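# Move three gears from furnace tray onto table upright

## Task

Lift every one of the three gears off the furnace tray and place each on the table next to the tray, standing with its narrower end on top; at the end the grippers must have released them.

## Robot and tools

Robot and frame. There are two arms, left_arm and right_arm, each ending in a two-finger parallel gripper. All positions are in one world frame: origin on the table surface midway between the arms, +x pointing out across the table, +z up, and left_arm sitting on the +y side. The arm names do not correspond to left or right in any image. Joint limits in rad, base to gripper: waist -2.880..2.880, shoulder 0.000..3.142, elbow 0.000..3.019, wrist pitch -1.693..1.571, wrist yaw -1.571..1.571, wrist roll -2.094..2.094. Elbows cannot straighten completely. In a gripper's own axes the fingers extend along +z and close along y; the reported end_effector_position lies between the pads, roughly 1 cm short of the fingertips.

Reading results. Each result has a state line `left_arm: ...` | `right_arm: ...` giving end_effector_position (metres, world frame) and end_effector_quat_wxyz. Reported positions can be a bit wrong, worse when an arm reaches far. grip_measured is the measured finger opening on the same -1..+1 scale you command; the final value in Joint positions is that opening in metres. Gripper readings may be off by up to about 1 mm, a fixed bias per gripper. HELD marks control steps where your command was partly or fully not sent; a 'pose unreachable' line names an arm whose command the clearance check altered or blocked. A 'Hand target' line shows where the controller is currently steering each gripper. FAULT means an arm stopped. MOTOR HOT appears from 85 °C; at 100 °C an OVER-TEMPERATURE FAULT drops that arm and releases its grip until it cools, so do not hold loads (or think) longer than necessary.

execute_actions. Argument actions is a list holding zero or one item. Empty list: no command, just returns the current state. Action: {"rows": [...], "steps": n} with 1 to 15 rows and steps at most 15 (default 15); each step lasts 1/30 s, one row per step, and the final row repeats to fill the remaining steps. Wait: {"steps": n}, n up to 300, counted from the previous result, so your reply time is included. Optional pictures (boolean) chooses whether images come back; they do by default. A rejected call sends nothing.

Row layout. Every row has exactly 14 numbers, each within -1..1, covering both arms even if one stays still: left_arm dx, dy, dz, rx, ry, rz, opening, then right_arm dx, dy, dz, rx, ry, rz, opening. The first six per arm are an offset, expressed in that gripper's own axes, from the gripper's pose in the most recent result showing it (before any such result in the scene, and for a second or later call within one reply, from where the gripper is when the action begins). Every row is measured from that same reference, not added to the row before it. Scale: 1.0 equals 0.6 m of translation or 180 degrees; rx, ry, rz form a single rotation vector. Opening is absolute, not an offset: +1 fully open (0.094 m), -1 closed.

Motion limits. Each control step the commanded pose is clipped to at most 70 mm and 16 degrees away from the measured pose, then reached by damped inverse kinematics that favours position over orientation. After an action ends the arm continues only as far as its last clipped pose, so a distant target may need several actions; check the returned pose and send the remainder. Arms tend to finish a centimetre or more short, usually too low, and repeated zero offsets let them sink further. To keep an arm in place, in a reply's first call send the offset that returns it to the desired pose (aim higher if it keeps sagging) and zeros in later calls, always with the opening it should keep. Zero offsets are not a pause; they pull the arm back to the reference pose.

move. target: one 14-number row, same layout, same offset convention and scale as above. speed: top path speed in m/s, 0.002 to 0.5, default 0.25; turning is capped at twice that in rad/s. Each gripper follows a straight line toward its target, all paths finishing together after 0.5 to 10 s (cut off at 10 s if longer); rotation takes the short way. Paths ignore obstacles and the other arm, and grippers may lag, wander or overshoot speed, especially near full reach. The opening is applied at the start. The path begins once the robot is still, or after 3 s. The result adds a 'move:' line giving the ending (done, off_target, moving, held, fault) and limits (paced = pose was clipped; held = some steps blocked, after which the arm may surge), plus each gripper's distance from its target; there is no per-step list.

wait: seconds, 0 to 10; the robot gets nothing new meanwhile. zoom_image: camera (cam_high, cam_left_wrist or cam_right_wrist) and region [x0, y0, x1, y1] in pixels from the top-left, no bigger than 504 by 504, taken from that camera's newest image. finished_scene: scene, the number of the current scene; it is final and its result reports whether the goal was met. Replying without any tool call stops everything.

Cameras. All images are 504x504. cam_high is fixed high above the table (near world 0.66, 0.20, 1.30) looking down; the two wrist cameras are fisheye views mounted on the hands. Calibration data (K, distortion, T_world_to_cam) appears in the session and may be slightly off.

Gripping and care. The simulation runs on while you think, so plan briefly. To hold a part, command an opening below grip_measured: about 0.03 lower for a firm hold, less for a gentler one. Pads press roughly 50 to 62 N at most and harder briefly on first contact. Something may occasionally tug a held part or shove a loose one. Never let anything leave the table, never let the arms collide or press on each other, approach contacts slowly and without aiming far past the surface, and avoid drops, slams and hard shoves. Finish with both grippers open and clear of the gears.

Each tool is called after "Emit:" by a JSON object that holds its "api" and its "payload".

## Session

Emit:
{"api": "execute_actions", "payload": {"actions": []}}

Scene clock: 0.00 s of 6000.00 s.
left_arm: end_effector_position=(+0.4331, +0.3233, +0.3763) grip_measured=+1.000 end_effector_quat_wxyz=(+0.701, -0.216, +0.649, +0.201) | right_arm: end_effector_position=(+0.5311, +0.2897, +0.1769) grip_measured=+1.000 end_effector_quat_wxyz=(+0.538, -0.014, +0.726, +0.429)
Joint positions: left_arm=[-0.162  1.008  0.666  0.431 -0.772  0.02   0.094] | right_arm=[0.765 2.088 1.423 0.611 0.194 0.665 0.094]
Joint velocities: left_arm=[-0.005  0.005  0.002  0.012  0.066 -0.037  0.   ] | right_arm=[-0.005  0.005 -0.022 -0.012 -0.022 -0.066  0.   ]
Hand target (left_arm): +0.436, +0.323, +0.399; +0.714, -0.223, +0.634, +0.194
Hand target (right_arm): +0.535, +0.294, +0.203; +0.548, -0.011, +0.710, +0.442
camera_calibration (this result's frames):
cam_left_wrist: T_world_to_cam=[[0.563931, -0.824613, 0.0446726, 0.00295231], [-0.417462, -0.33133, -0.846136, 0.607721], [0.712536, 0.458513, -0.531092, -0.135594], [0, 0, 0, 1]] pos_world=[0.348651, 0.265962, 0.44207]
cam_right_wrist: T_world_to_cam=[[0.489761, -0.635415, -0.596978, 0.0312234], [-0.787993, -0.0295926, -0.614973, 0.542661], [0.373096, 0.771604, -0.515196, -0.204286], [0, 0, 0, 1]] pos_world=[0.48854, 0.193527, 0.247114]

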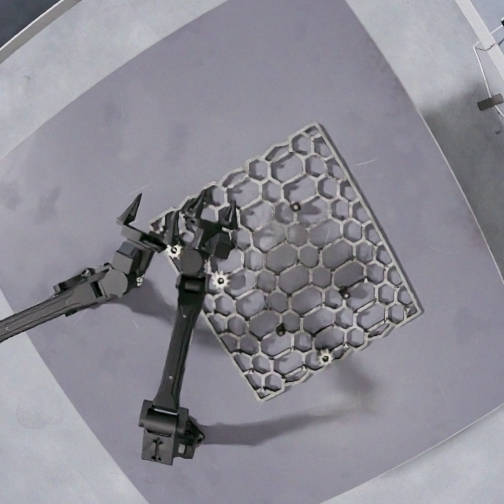

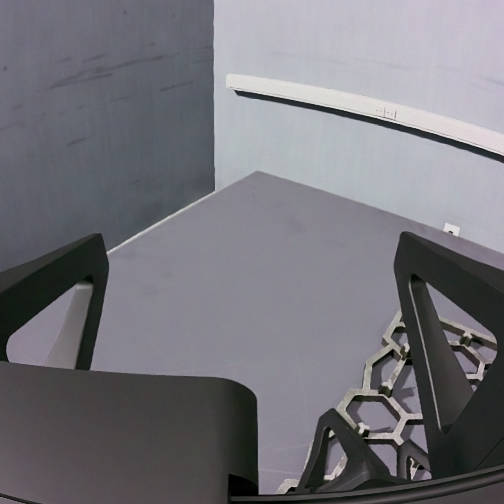

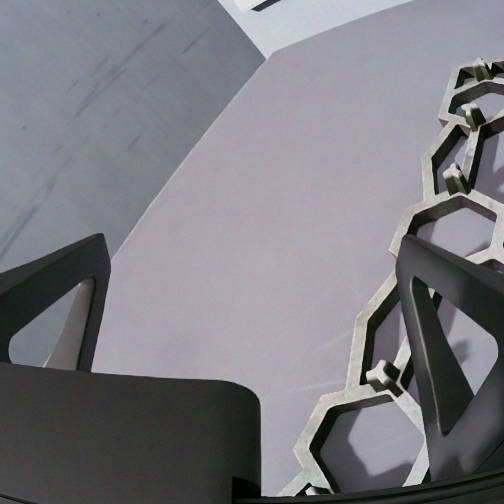

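Emit:
{"api": "move", "payload": {"target": [-0.06,0,0,0,0,0,0.55,-0.381,-0.677,-0.57,0.301,0.378,0.01,0.55], "speed": 0.3}}

Scene clock: 19.90 s of 6000.00 s.
left_arm: end_effector_position=(+0.4253, +0.3246, +0.3751) grip_measured=+0.551 end_effector_quat_wxyz=(+0.684, -0.207, +0.667, +0.210) | right_arm: end_effector_position=(+0.5477, -0.2892, +0.1141) grip_measured=+0.552 end_effector_quat_wxyz=(-0.017, +0.004, +1.000, -0.009)
Joint positions: left_arm=[-0.162  0.969  0.67   0.332 -0.772  0.02   0.073] | right_arm=[-0.064  1.872  1.574 -1.309  0.016  0.066  0.073]
Joint velocities: left_arm=[-0.015  0.005  0.002 -0.002  0.037  0.037 -0.001] | right_arm=[ 0.005 -0.005  0.002 -0.007  0.007 -0.066  0.   ]
Hand target (left_arm): +0.428, +0.324, +0.412; +0.701, -0.216, +0.649, +0.201
Hand target (right_arm): +0.563, -0.286, +0.132; +0.002, -0.005, +1.000, -0.008
Off the commanded pose (left_arm): 0.037 m, 3 deg.
Off the commanded pose (right_arm): 0.020 m, 2 deg.
After step 90, 13.83 s passed at rest.
move: off_target (left_arm, right_arm)
camera_calibration (this result's frames):
cam_left_wrist: T_world_to_cam=[[0.565318, -0.824857, 0.00519976, 0.0227927], [-0.463931, -0.323156, -0.824826, 0.613012], [0.682043, 0.463877, -0.565363, -0.107275], [0, 0, 0, 1]] pos_world=[0.344676, 0.266662, 0.444861]
cam_right_wrist: T_world_to_cam=[[0.00693667, -0.999861, 0.0151593, -0.293009], [-0.785388, 0.00393604, 0.618991, 0.367419], [-0.618965, -0.0161997, -0.785251, 0.550261], [0, 0, 0, 1]] pos_world=[0.631191, -0.2855, 0.209106]

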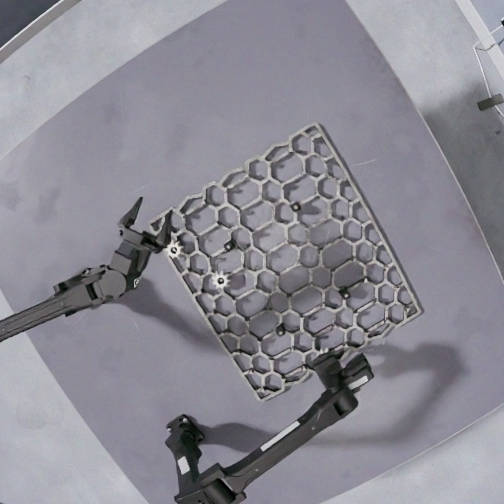

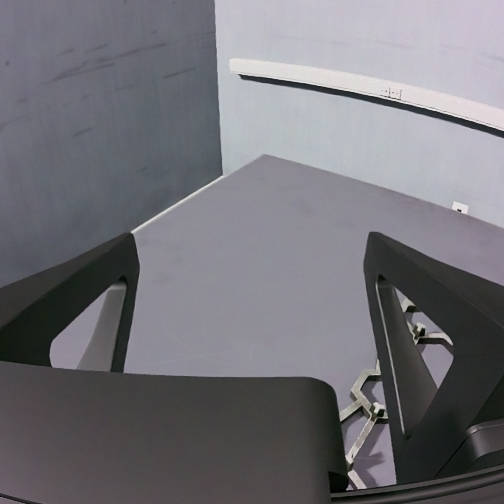

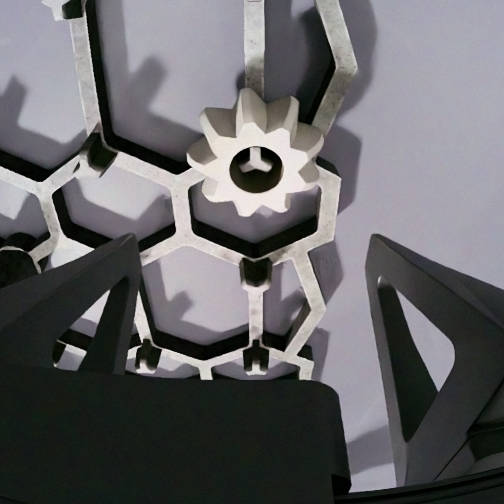

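Emit:
{"api": "move", "payload": {"target": [0.478,-0.05,-0.229,0.151,0.491,0.149,0.55,-0.018,0,0.073,-0.006,-0.017,0,0.5], "speed": 0.25}}

Scene clock: 33.40 s of 6000.00 s.
left_arm: end_effector_position=(+0.3165, +0.2210, +0.0642) grip_measured=+0.551 end_effector_quat_wxyz=(-0.016, +0.007, +1.000, -0.001) | right_arm: end_effector_position=(+0.5538, -0.2867, +0.0742) grip_measured=+0.502 end_effector_quat_wxyz=(+0.007, +0.003, +1.000, -0.001)
Joint positions: left_arm=[-0.161  1.394  0.827 -1.035  0.007 -0.159  0.073] | right_arm=[-0.064  1.893  1.494 -1.159  0.004  0.064  0.071]
Joint velocities: left_arm=[-0.024  0.005  0.007  0.002 -0.037 -0.051 -0.   ] | right_arm=[-0.005 -0.005 -0.002 -0.002 -0.007 -0.037 -0.001]
Hand target (left_arm): +0.336, +0.223, +0.082; +0.003, +0.004, +1.000, -0.005
Hand target (right_arm): +0.557, -0.290, +0.070; +0.009, +0.004, +1.000, +0.000
Off the commanded pose (left_arm): 0.028 m, 2 deg.
Off the commanded pose (right_arm): 0.006 m, 0 deg.
After step 90, 6.77 s passed at rest.
move: off_target (left_arm)
camera_calibration (this result's frames):
cam_left_wrist: T_world_to_cam=[[-0.0114193, -0.999935, -0.000646233, 0.222074], [-0.791878, 0.00864863, 0.610617, 0.210931], [-0.610572, 0.00748454, -0.791925, 0.363788], [0, 0, 0, 1]] pos_world=[0.391686, 0.217512, 0.159439]
cam_right_wrist: T_world_to_cam=[[0.00871051, -0.999962, 0.000458202, -0.289913], [-0.814408, -0.00682829, 0.580253, 0.41273], [-0.580228, -0.00542746, -0.814436, 0.506443], [0, 0, 0, 1]] pos_world=[0.632508, -0.284335, 0.17311]

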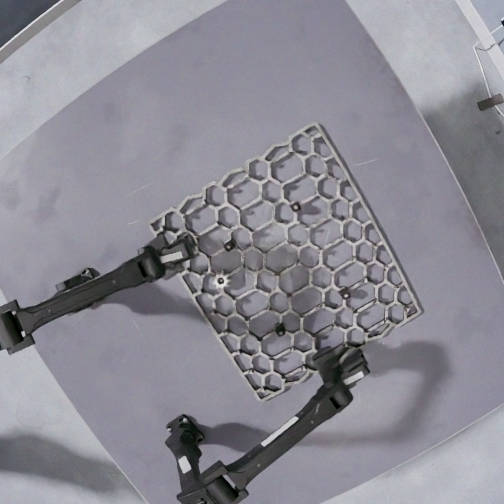

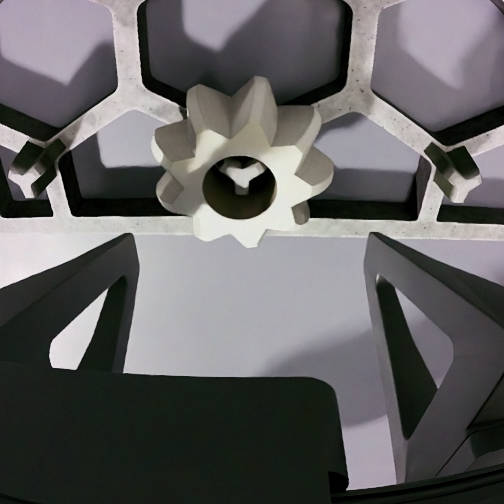

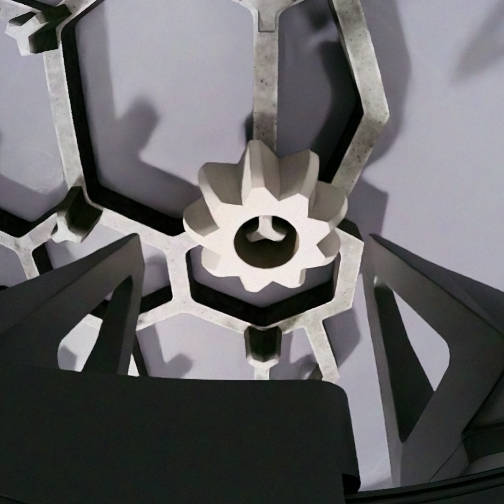

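Emit:
{"api": "move", "payload": {"target": [-0.034,0.01,0.054,0,-0.015,0,0.5,0.011,-0.014,0.076,0,0,0,0.5], "speed": 0.04}}

Scene clock: 40.93 s of 6000.00 s.
left_arm: end_effector_position=(+0.3285, +0.2225, +0.0305) grip_measured=+0.501 end_effector_quat_wxyz=(-0.002, +0.011, +1.000, +0.000) | right_arm: end_effector_position=(+0.5455, -0.2899, +0.0333) grip_measured=+0.502 end_effector_quat_wxyz=(+0.005, +0.004, +1.000, -0.001)
Joint positions: left_arm=[-0.154  1.467  0.795 -0.903  0.    -0.144  0.071] | right_arm=[-0.069  1.921  1.419 -1.058  0.004  0.061  0.071]
Joint velocities: left_arm=[-0.024 -0.005 -0.007 -0.007 -0.037  0.051  0.001] | right_arm=[-0.005  0.005  0.002 -0.017  0.037  0.022 -0.001]
Hand target (left_arm): +0.336, +0.227, +0.031; +0.007, +0.007, +1.000, -0.000
Hand target (right_arm): +0.548, -0.295, +0.029; +0.007, +0.003, +1.000, -0.001
Off the commanded pose (left_arm): 0.009 m, 1 deg.
Off the commanded pose (right_arm): 0.007 m, 0 deg.
After step 90, 3.07 s passed at rest.
move: done
camera_calibration (this result's frames):
cam_left_wrist: T_world_to_cam=[[-0.0198811, -0.999799, -0.00255323, 0.226453], [-0.808668, 0.0145787, 0.588084, 0.245868], [-0.587929, 0.0137565, -0.808796, 0.336121], [0, 0, 0, 1]] pos_world=[0.400943, 0.218199, 0.12784]
cam_right_wrist: T_world_to_cam=[[0.00642295, -0.999979, 0.00061948, -0.291811], [-0.812867, -0.0048603, 0.58243, 0.429403], [-0.582414, -0.00424447, -0.812881, 0.469847], [0, 0, 0, 1]] pos_world=[0.624567, -0.287724, 0.132014]

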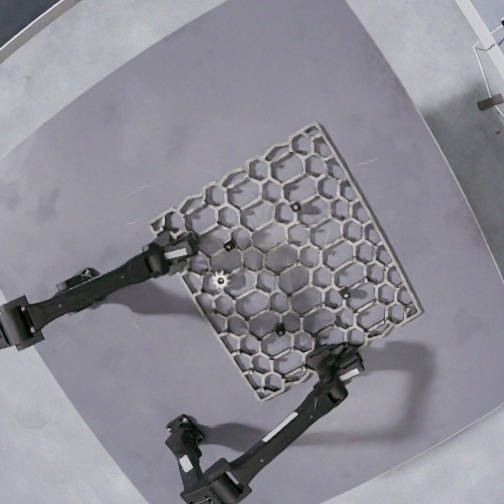

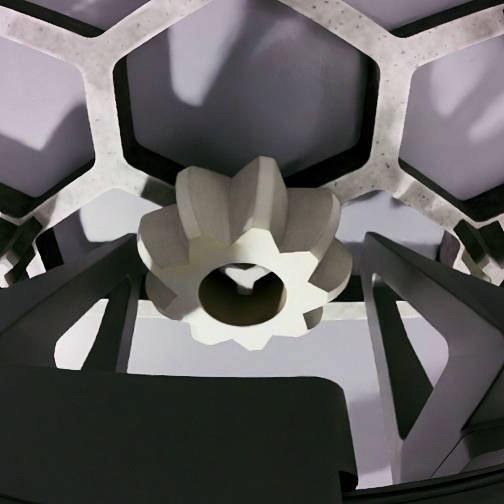

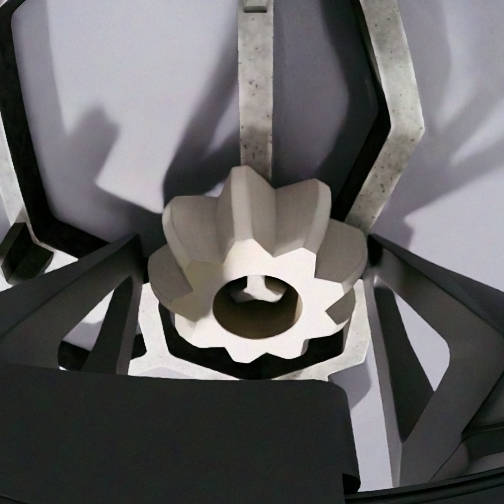

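Emit:
{"api": "move", "payload": {"target": [-0.015,0.012,0.002,0,-0.005,0,0.5,-0.003,-0.01,0.014,0,0,0,0.5], "speed": 0.02}}

Emit:
{"api": "move", "payload": {"target": [-0.01,0.005,0,0,-0.005,0,0.1,-0.003,-0.005,0.003,0,0,0,0.1], "speed": 0.02}}

Emit:
{"api": "move", "payload": {"target": [-0.04,0,-0.12,0,-0.02,0,0.1,-0.04,0,-0.13,0,-0.02,0,0.1], "speed": 0.04}}

Scene clock: 48.17 s of 6000.00 s.
left_arm: end_effector_position=(+0.3283, +0.2255, +0.0283) grip_measured=+0.501 end_effector_quat_wxyz=(-0.005, +0.015, +1.000, +0.001) | right_arm: end_effector_position=(+0.5458, -0.2906, +0.0311) grip_measured=+0.502 end_effector_quat_wxyz=(+0.006, +0.004, +1.000, -0.001)
Joint positions: left_arm=[-0.146  1.474  0.795 -0.903 -0.    -0.129  0.071] | right_arm=[-0.071  1.924  1.417 -1.052  0.004  0.06   0.071]
Joint velocities: left_arm=[-0.005  0.005  0.002  0.002 -0.007  0.081 -0.   ] | right_arm=[-0.005  0.015 -0.012 -0.007  0.007 -0.007 -0.   ]
Hand target (left_arm): +0.337, +0.230, +0.029; +0.006, +0.011, +1.000, +0.001
Hand target (right_arm): +0.547, -0.296, +0.025; +0.005, +0.004, +1.000, -0.002
Off the commanded pose (left_arm): 0.010 m, 1 deg.
Off the commanded pose (right_arm): 0.008 m, 0 deg.
After step 90, 3.40 s passed at rest.
move: done
camera_calibration (this result's frames):
cam_left_wrist: T_world_to_cam=[[-0.0271549, -0.999623, -0.00414355, 0.231826], [-0.804605, 0.0193971, 0.593494, 0.244396], [-0.59319, 0.0194502, -0.804828, 0.334478], [0, 0, 0, 1]] pos_world=[0.401347, 0.220492, 0.12511]
cam_right_wrist: T_world_to_cam=[[0.00604075, -0.999982, 0.000574966, -0.292221], [-0.813532, -0.00458009, 0.581502, 0.431371], [-0.581489, -0.00398046, -0.813545, 0.467835], [0, 0, 0, 1]] pos_world=[0.62474, -0.288378, 0.129929]

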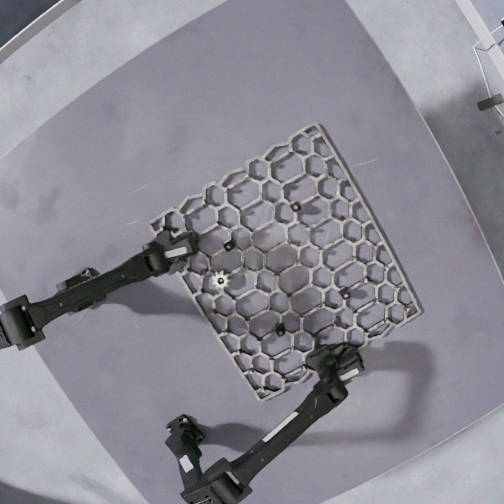

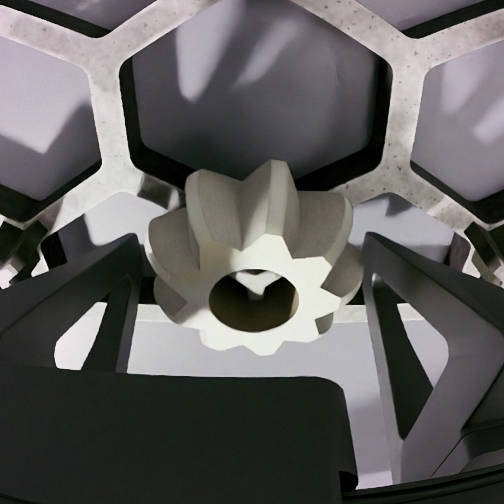

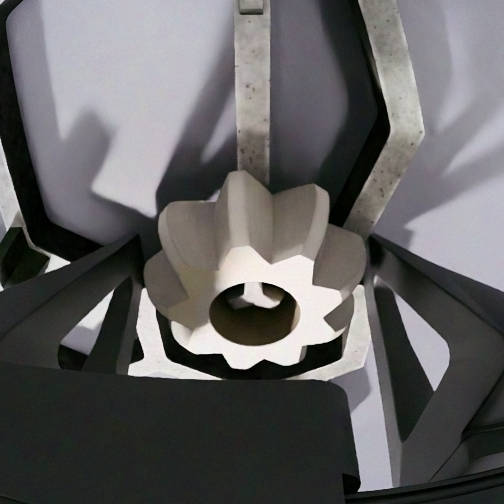

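Scene clock: 48.87 s of 6000.00 s.
left_arm: end_effector_position=(+0.3279, +0.2250, +0.0281) grip_measured=+0.183 end_effector_quat_wxyz=(-0.006, +0.016, +1.000, -0.001) | right_arm: end_effector_position=(+0.5472, -0.2931, +0.0315) grip_measured=+0.214 end_effector_quat_wxyz=(+0.009, +0.015, +1.000, -0.004)
Joint positions: left_arm=[-0.146  1.474  0.794 -0.903  0.003 -0.127  0.056] | right_arm=[-0.074  1.923  1.417 -1.048  0.009  0.079  0.057]
Joint velocities: left_arm=[ 0.005  0.015 -0.002 -0.017 -0.022 -0.037  0.   ] | right_arm=[-0.005 -0.015  0.002 -0.017 -0.022  0.022 -0.   ]
Hand target (left_arm): +0.334, +0.228, +0.028; +0.002, +0.015, +1.000, +0.001
Hand target (right_arm): +0.548, -0.294, +0.029; +0.006, +0.004, +1.000, -0.001
Off the commanded pose (left_arm): 0.007 m, 1 deg.
Off the commanded pose (right_arm): 0.002 m, 1 deg.
move: done
camera_calibration (this result's frames):
cam_left_wrist: T_world_to_cam=[[-0.0286439, -0.999589, -0.00082139, 0.231676], [-0.803804, 0.022545, 0.594467, 0.243172], [-0.594204, 0.0176881, -0.80412, 0.334745], [0, 0, 0, 1]] pos_world=[0.401006, 0.220178, 0.124808]
cam_right_wrist: T_world_to_cam=[[-0.016176, -0.999855, 0.00532636, -0.282731], [-0.816708, 0.0162858, 0.576821, 0.440192], [-0.576824, 0.00498055, -0.816853, 0.469122], [0, 0, 0, 1]] pos_world=[0.625536, -0.292195, 0.130798]

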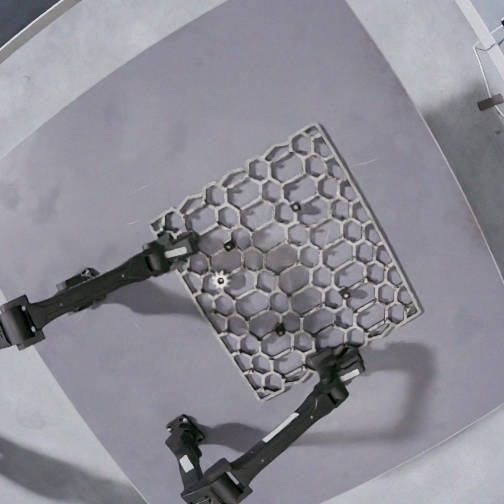

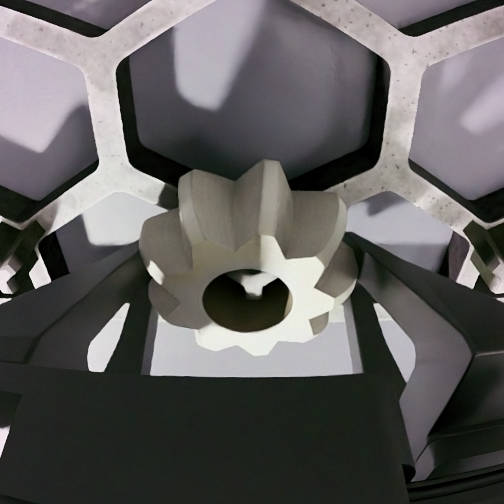

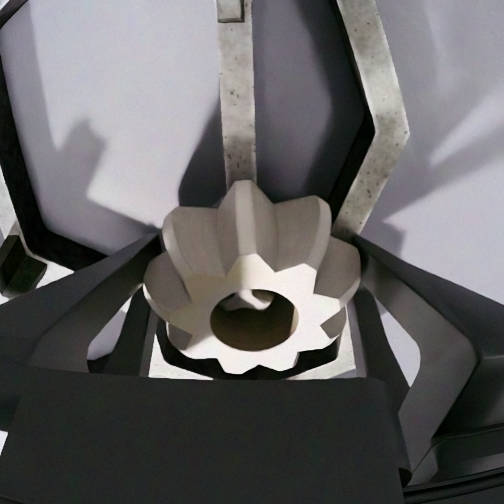

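Scene clock: 51.20 s of 6000.00 s.
left_arm: end_effector_position=(+0.3279, +0.2261, +0.0706) grip_measured=+0.183 end_effector_quat_wxyz=(-0.010, +0.016, +1.000, +0.003) | right_arm: end_effector_position=(+0.5477, -0.2934, +0.0360) grip_measured=+0.206 end_effector_quat_wxyz=(-0.002, +0.016, +1.000, -0.006)
Joint positions: left_arm=[-0.146  1.404  0.856 -1.044 -0.003 -0.127  0.056] | right_arm=[-0.074  1.931  1.444 -1.088  0.011  0.082  0.057]
Joint velocities: left_arm=[-0.005 -0.005 -0.002  0.007  0.007  0.051 -0.001] | right_arm=[-0.015  0.015  0.007  0.002  0.007 -0.051 -0.   ]
Hand target (left_arm): +0.352, +0.224, +0.100; +0.026, +0.016, +1.000, -0.001
Hand target (right_arm): +0.565, -0.294, +0.103; +0.041, +0.015, +0.999, -0.004
Off the commanded pose (left_arm): 0.038 m, 4 deg.
Off the commanded pose (right_arm): 0.077 m, 5 deg; position clipped at the last step of the last action.
move: off_target (left_arm, right_arm); limits=paced
camera_calibration (this result's frames):
cam_left_wrist: T_world_to_cam=[[-0.0287845, -0.99955, -0.00838636, 0.233412], [-0.799236, 0.0179756, 0.600749, 0.216917], [-0.600328, 0.0239949, -0.799394, 0.369216], [0, 0, 0, 1]] pos_world=[0.401737, 0.220549, 0.166794]
cam_right_wrist: T_world_to_cam=[[-0.0187002, -0.999787, 0.0087092, -0.281763], [-0.803559, 0.0202119, 0.594882, 0.431398], [-0.594932, 0.00412605, -0.803766, 0.482323], [0, 0, 0, 1]] pos_world=[0.628333, -0.292413, 0.133498]

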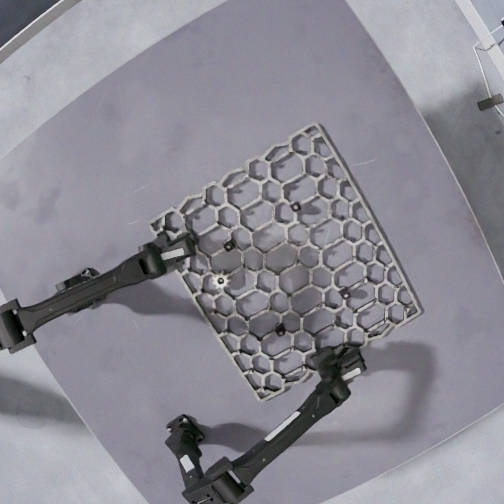

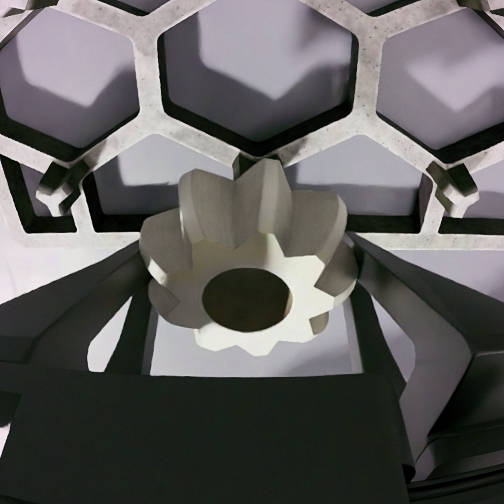

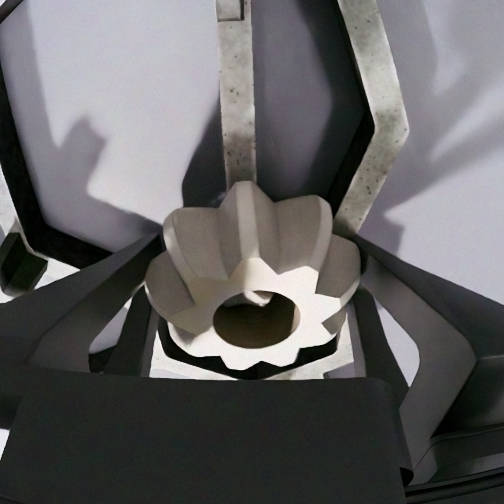

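Emit:
{"api": "move", "payload": {"target": [0.155,0.02,-0.02,0,-0.01,0,0.1,0,0,0,0,0,0,0.1], "speed": 0.1}}

Emit:
{"api": "move", "payload": {"target": [0,0,0.085,0,-0.005,0,0.1,0,0,0,0,-0.004,0,0.5], "speed": 0.04}}

Scene clock: 59.30 s of 6000.00 s.
left_arm: end_effector_position=(+0.2305, +0.2418, +0.0778) grip_measured=+0.183 end_effector_quat_wxyz=(-0.003, +0.016, +1.000, +0.003) | right_arm: end_effector_position=(+0.5472, -0.2934, +0.0333) grip_measured=+0.205 end_effector_quat_wxyz=(-0.004, +0.016, +1.000, -0.006)
Joint positions: left_arm=[-0.146  1.099  0.623 -1.101 -0.004 -0.127  0.056] | right_arm=[-0.074  1.936  1.442 -1.086  0.011  0.082  0.057]
Joint velocities: left_arm=[ 0.005 -0.005 -0.012  0.007  0.022 -0.066  0.   ] | right_arm=[ 0.005 -0.005  0.007  0.007  0.037 -0.007 -0.001]
Hand target (left_arm): +0.235, +0.240, +0.087; +0.006, +0.016, +1.000, +0.003
Hand target (right_arm): +0.548, -0.293, +0.036; -0.003, +0.016, +1.000, -0.006
Off the commanded pose (left_arm): 0.008 m, 1 deg.
Off the commanded pose (right_arm): 0.003 m, 0 deg.
After step 90, 3.80 s passed at rest.
move: done
camera_calibration (this result's frames):
cam_left_wrist: T_world_to_cam=[[-0.0286808, -0.99956, -0.0075963, 0.246341], [-0.808081, 0.0187121, 0.588775, 0.137287], [-0.588373, 0.0230249, -0.808261, 0.314284], [0, 0, 0, 1]] pos_world=[0.30292, 0.236427, 0.175064]
cam_right_wrist: T_world_to_cam=[[-0.0186665, -0.999786, 0.00896768, -0.281806], [-0.801286, 0.0203237, 0.597936, 0.431254], [-0.59799, 0.00397569, -0.801494, 0.481319], [0, 0, 0, 1]] pos_world=[0.628122, -0.292423, 0.130439]

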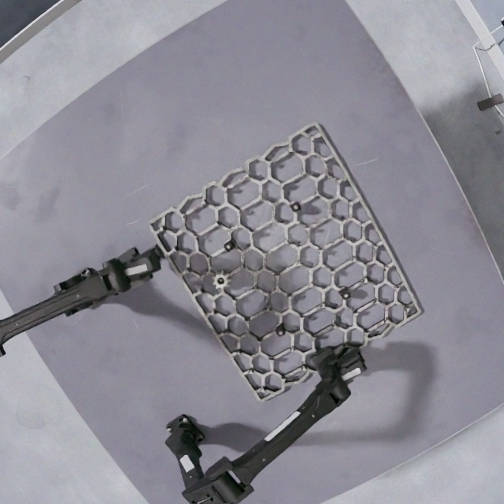

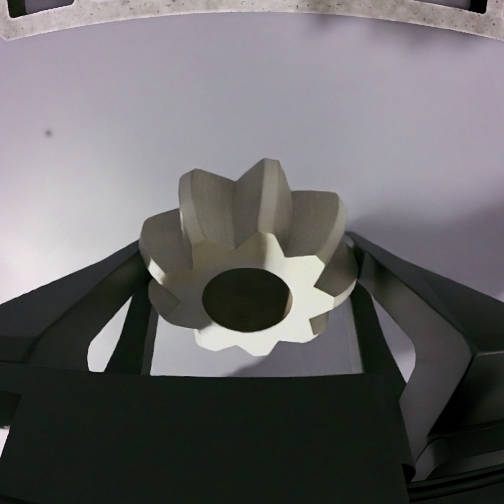

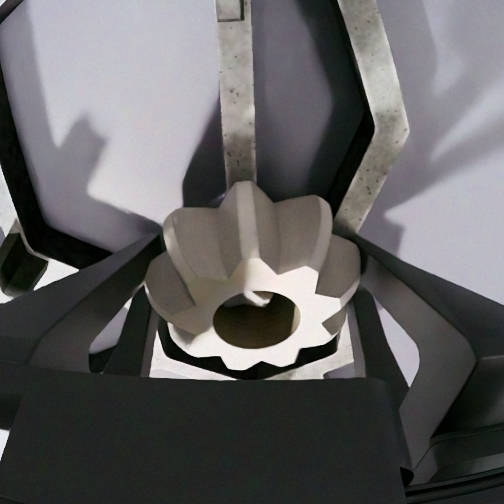

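Scene clock: 60.87 s of 6000.00 s.
left_arm: end_effector_position=(+0.2185, +0.2438, +0.0218) grip_measured=+0.183 end_effector_quat_wxyz=(-0.012, +0.016, +1.000, +0.004) | right_arm: end_effector_position=(+0.5453, -0.2936, +0.0303) grip_measured=+0.498 end_effector_quat_wxyz=(-0.005, +0.016, +1.000, -0.006)
Joint positions: left_arm=[-0.146  1.192  0.513 -0.916 -0.004 -0.127  0.056] | right_arm=[-0.074  1.936  1.433 -1.079  0.011  0.082  0.07 ]
Joint velocities: left_arm=[-0.005 -0.015 -0.002  0.002 -0.081  0.037  0.001] | right_arm=[ 0.005 -0.005  0.012 -0.002  0.051 -0.007 -0.   ]
Hand target (left_arm): +0.230, +0.242, +0.027; +0.005, +0.016, +1.000, +0.003
Hand target (right_arm): +0.547, -0.293, +0.033; +0.002, +0.016, +1.000, -0.006
Off the commanded pose (left_arm): 0.013 m, 2 deg.
Off the commanded pose (right_arm): 0.003 m, 1 deg.
move: off_target (left_arm)
camera_calibration (this result's frames):
cam_left_wrist: T_world_to_cam=[[-0.0288433, -0.999534, -0.0100141, 0.247569], [-0.797075, 0.0169533, 0.603642, 0.158225], [-0.603191, 0.025393, -0.797193, 0.264357], [0, 0, 0, 1]] pos_world=[0.292715, 0.238058, 0.117712]
cam_right_wrist: T_world_to_cam=[[-0.0186525, -0.999782, 0.00942577, -0.281992], [-0.800614, 0.0205823, 0.598827, 0.431195], [-0.598891, 0.0036232, -0.800823, 0.478207], [0, 0, 0, 1]] pos_world=[0.626354, -0.292539, 0.127406]

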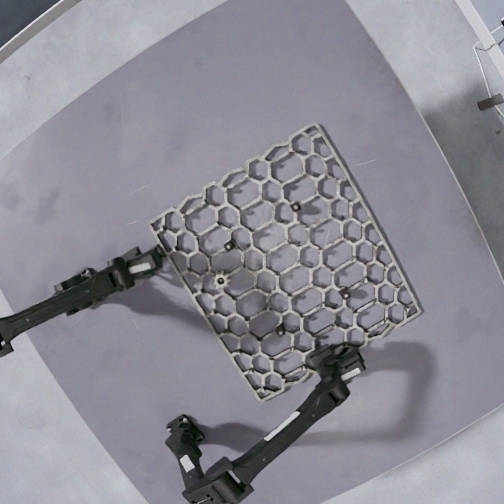

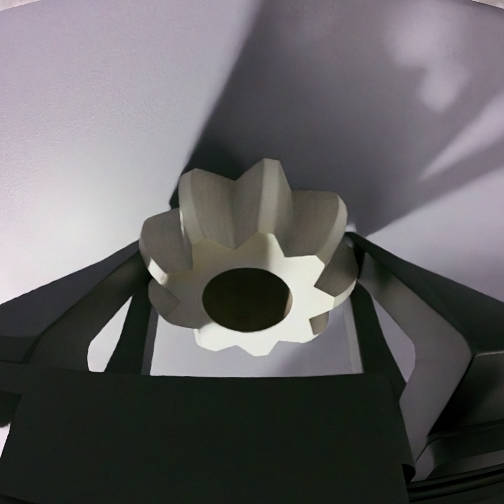

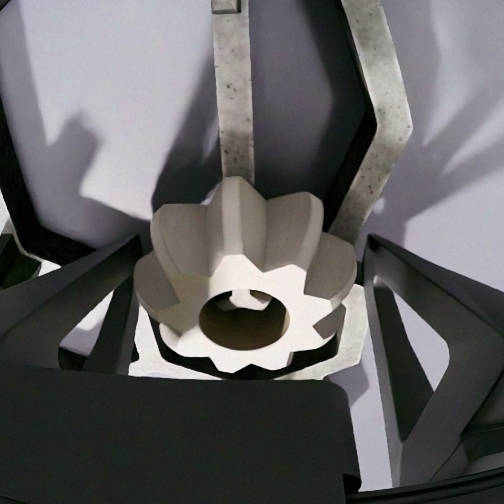

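Emit:
{"api": "move", "payload": {"target": [-0.015,0,0.016,0,-0.012,0,0.1,0.006,0.012,-0.003,-0.003,-0.006,0.04,0.5], "speed": 0.012}}

Scene clock: 81.53 s of 6000.00 s.
left_arm: end_effector_position=(+0.2197, +0.2436, +0.0160) grip_measured=+0.183 end_effector_quat_wxyz=(-0.003, +0.017, +1.000, +0.003) | right_arm: end_effector_position=(+0.5490, -0.2941, +0.0287) grip_measured=+0.499 end_effector_quat_wxyz=(+0.008, +0.071, +0.997, -0.007)
Joint positions: left_arm=[-0.146  1.196  0.497 -0.877 -0.004 -0.124  0.056] | right_arm=[-0.074  1.932  1.423 -1.047  0.015  0.191  0.07 ]
Joint velocities: left_arm=[ 0.005 -0.005 -0.002  0.002 -0.037 -0.037  0.   ] | right_arm=[ 0.005 -0.005 -0.007 -0.002 -0.037  0.007  0.001]
Hand target (left_arm): +0.227, +0.244, +0.012; +0.007, +0.016, +1.000, +0.004
Hand target (right_arm): +0.542, -0.286, +0.032; +0.005, +0.079, +0.997, -0.002
Off the commanded pose (left_arm): 0.009 m, 1 deg.
Off the commanded pose (right_arm): 0.011 m, 1 deg.
After step 90, 12.13 s passed at rest.
move: off_target (right_arm)
camera_calibration (this result's frames):
cam_left_wrist: T_world_to_cam=[[-0.031734, -0.999467, -0.00762878, 0.247933], [-0.807788, 0.0211516, 0.589093, 0.164255], [-0.588618, 0.0248567, -0.808029, 0.257573], [0, 0, 0, 1]] pos_world=[0.292163, 0.237924, 0.113256]
cam_right_wrist: T_world_to_cam=[[-0.127668, -0.991765, 0.0101556, -0.220259], [-0.809011, 0.110055, 0.577399, 0.466686], [-0.573762, 0.0654995, -0.816399, 0.484012], [0, 0, 0, 1]] pos_world=[0.627142, -0.301509, 0.127919]

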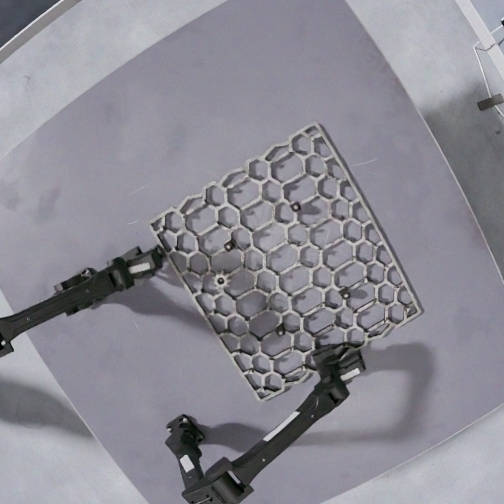

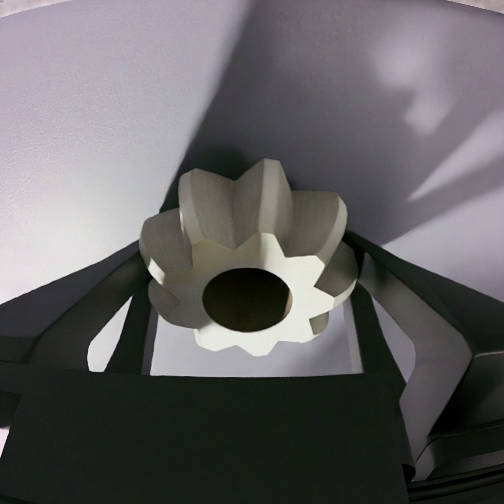

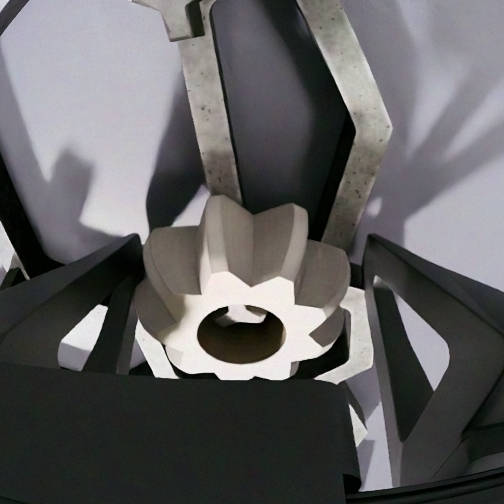

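Emit:
{"api": "move", "payload": {"target": [-0.01,0,0.014,0,-0.005,0,0.1,0.022,0.016,-0.025,-0.003,0,-0.074,0.6], "speed": 0.03}}

Scene clock: 91.33 s of 6000.00 s.
left_arm: end_effector_position=(+0.2197, +0.2435, +0.0158) grip_measured=+0.183 end_effector_quat_wxyz=(-0.003, +0.020, +1.000, +0.002) | right_arm: end_effector_position=(+0.5445, -0.2928, +0.0347) grip_measured=+0.599 end_effector_quat_wxyz=(+0.010, -0.025, +1.000, -0.006)
Joint positions: left_arm=[-0.146  1.198  0.497 -0.877 -0.004 -0.119  0.056] | right_arm=[-0.072  1.911  1.408 -1.047  0.012  0.001  0.075]
Joint velocities: left_arm=[-0.024 -0.005 -0.017 -0.012 -0.007 -0.007  0.   ] | right_arm=[ 0.005 -0.015 -0.007  0.002 -0.022  0.022  0.001]
Hand target (left_arm): +0.225, +0.244, +0.008; +0.005, +0.017, +1.000, +0.003
Hand target (right_arm): +0.537, -0.283, +0.043; +0.008, -0.045, +0.999, -0.003
Off the commanded pose (left_arm): 0.010 m, 1 deg.
Off the commanded pose (right_arm): 0.015 m, 2 deg.
After step 90, 2.67 s passed at rest.
move: off_target (right_arm)
camera_calibration (this result's frames):
cam_left_wrist: T_world_to_cam=[[-0.0374562, -0.999272, -0.00731042, 0.249075], [-0.807156, 0.0259404, 0.589768, 0.163048], [-0.589148, 0.0279911, -0.80754, 0.256692], [0, 0, 0, 1]] pos_world=[0.292164, 0.237479, 0.112949]
cam_right_wrist: T_world_to_cam=[[0.0641629, -0.997888, 0.0101706, -0.325795], [-0.817123, -0.0466838, 0.57457, 0.418076], [-0.572882, -0.0451767, -0.818392, 0.453439], [0, 0, 0, 1]] pos_world=[0.622291, -0.285105, 0.13419]

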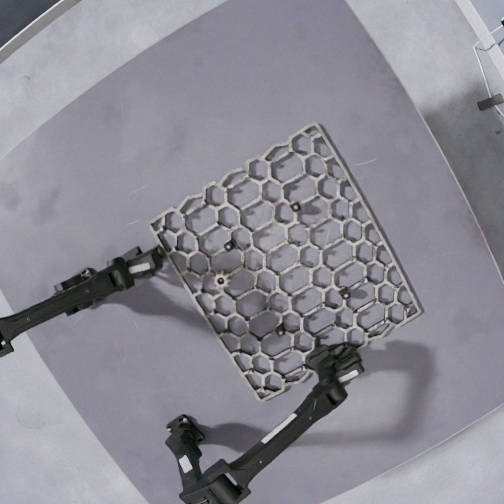

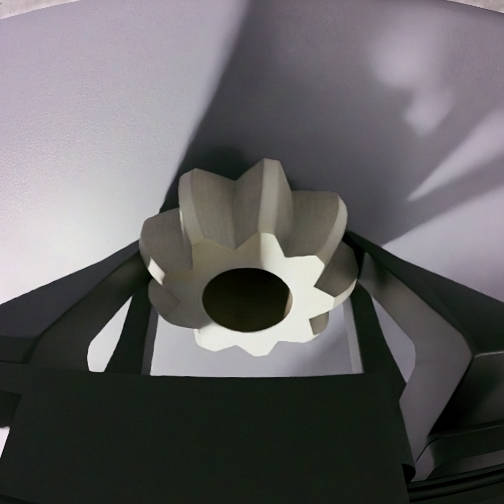

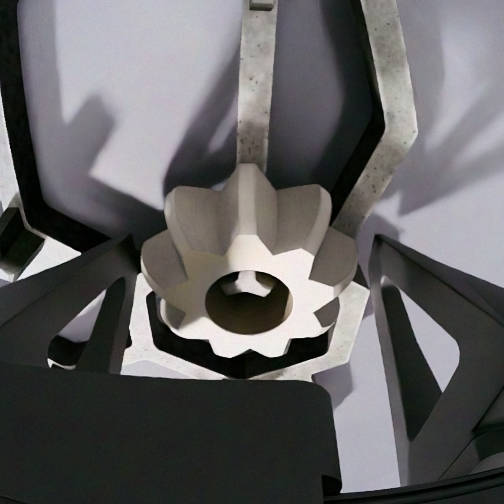

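Emit:
{"api": "move", "payload": {"target": [0,0,0,0,0,0,0.55,0.008,0.012,0.012,-0.003,0.003,-0.068,0.55], "speed": 0.03}}

Emit:
{"api": "move", "payload": {"target": [-0.02,0,-0.13,0,0,0,0.55,0,0,0.002,0,0,0,0.1], "speed": 0.1}}

Scene clock: 99.43 s of 6000.00 s.
left_arm: end_effector_position=(+0.2200, +0.2437, +0.0164) grip_measured=+0.549 end_effector_quat_wxyz=(-0.002, +0.020, +1.000, +0.003) | right_arm: end_effector_position=(+0.5487, -0.2910, +0.0348) grip_measured=+0.552 end_effector_quat_wxyz=(+0.019, -0.091, +0.996, -0.002)
Joint positions: left_arm=[-0.146  1.195  0.497 -0.877 -0.006 -0.119  0.073] | right_arm=[-0.072  1.911  1.408 -1.03   0.003 -0.131  0.073]
Joint velocities: left_arm=[ 0.015 -0.015  0.002 -0.007 -0.022 -0.007 -0.001] | right_arm=[-0.005  0.005  0.017  0.002 -0.022 -0.022 -0.001]
Hand target (left_arm): +0.220, +0.244, +0.016; -0.003, +0.020, +1.000, +0.003
Hand target (right_arm): +0.540, -0.286, +0.028; +0.005, -0.131, +0.991, -0.002
Off the commanded pose (left_arm): 0.001 m, 0 deg.
Off the commanded pose (right_arm): 0.013 m, 5 deg.
After step 90, 1.33 s passed at rest.
move: off_target (right_arm)
camera_calibration (this result's frames):
cam_left_wrist: T_world_to_cam=[[-0.0374419, -0.999263, -0.00850273, 0.249317], [-0.80885, 0.0253085, 0.58747, 0.163544], [-0.586822, 0.0288735, -0.809201, 0.256654], [0, 0, 0, 1]] pos_world=[0.292227, 0.237584, 0.113728]
cam_right_wrist: T_world_to_cam=[[0.195016, -0.980781, 0.00617939, -0.390957], [-0.812573, -0.158036, 0.561026, 0.38705], [-0.549267, -0.11443, -0.827775, 0.423195], [0, 0, 0, 1]] pos_world=[0.623196, -0.273849, 0.135581]

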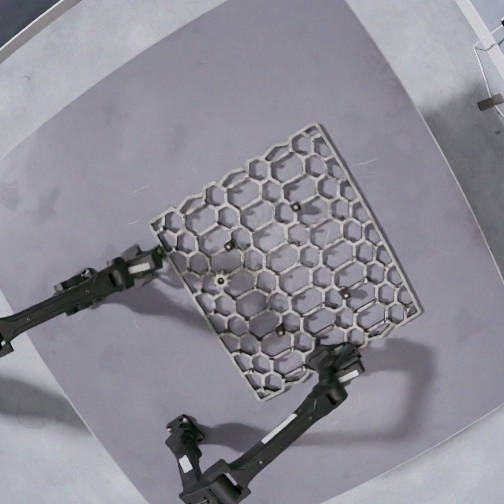

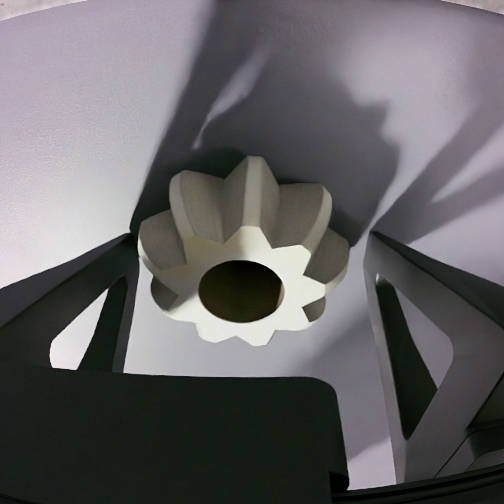

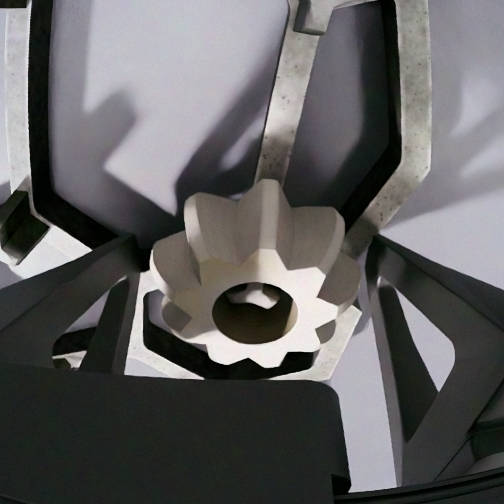

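Scene clock: 100.57 s of 6000.00 s.
left_arm: end_effector_position=(+0.2168, +0.2442, +0.0770) grip_measured=+0.549 end_effector_quat_wxyz=(-0.020, +0.020, +1.000, +0.006) | right_arm: end_effector_position=(+0.5514, -0.2929, +0.0380) grip_measured=+0.189 end_effector_quat_wxyz=(+0.026, -0.082, +0.996, -0.002)
Joint positions: left_arm=[-0.146  1.084  0.61  -1.139 -0.006 -0.119  0.073] | right_arm=[-0.076  1.906  1.409 -1.022  0.001 -0.116  0.056]
Joint velocities: left_arm=[-0.015 -0.015 -0.012 -0.022 -0.051 -0.051 -0.   ] | right_arm=[ 0.005 -0.005 -0.012  0.007 -0.007 -0.037 -0.   ]
Hand target (left_arm): +0.232, +0.243, +0.095; -0.002, +0.020, +1.000, +0.003
Hand target (right_arm): +0.549, -0.291, +0.034; +0.019, -0.091, +0.996, -0.002
Off the commanded pose (left_arm): 0.023 m, 2 deg.
Off the commanded pose (right_arm): 0.005 m, 1 deg.
move: off_target (left_arm)
camera_calibration (this result's frames):
cam_left_wrist: T_world_to_cam=[[-0.037844, -0.999198, -0.0130549, 0.250648], [-0.786382, 0.0217176, 0.617359, 0.118999], [-0.616581, 0.0336294, -0.786573, 0.307389], [0, 0, 0, 1]] pos_world=[0.292595, 0.237525, 0.171591]
cam_right_wrist: T_world_to_cam=[[0.176295, -0.984322, 0.00547588, -0.384037], [-0.822796, -0.144307, 0.549711, 0.397241], [-0.540302, -0.101417, -0.835337, 0.426269], [0, 0, 0, 1]] pos_world=[0.624866, -0.27746, 0.139814]

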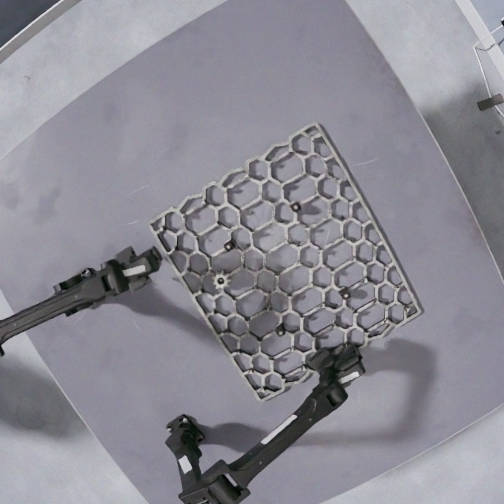

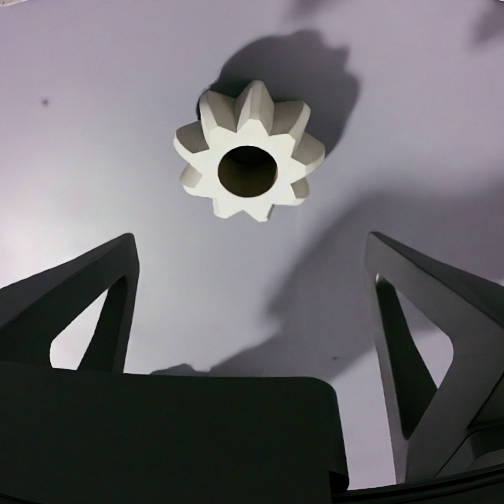

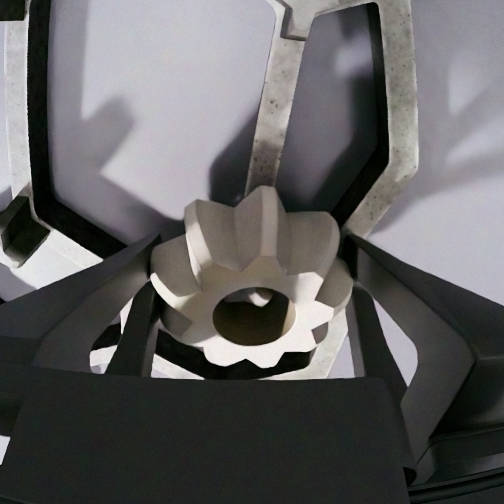

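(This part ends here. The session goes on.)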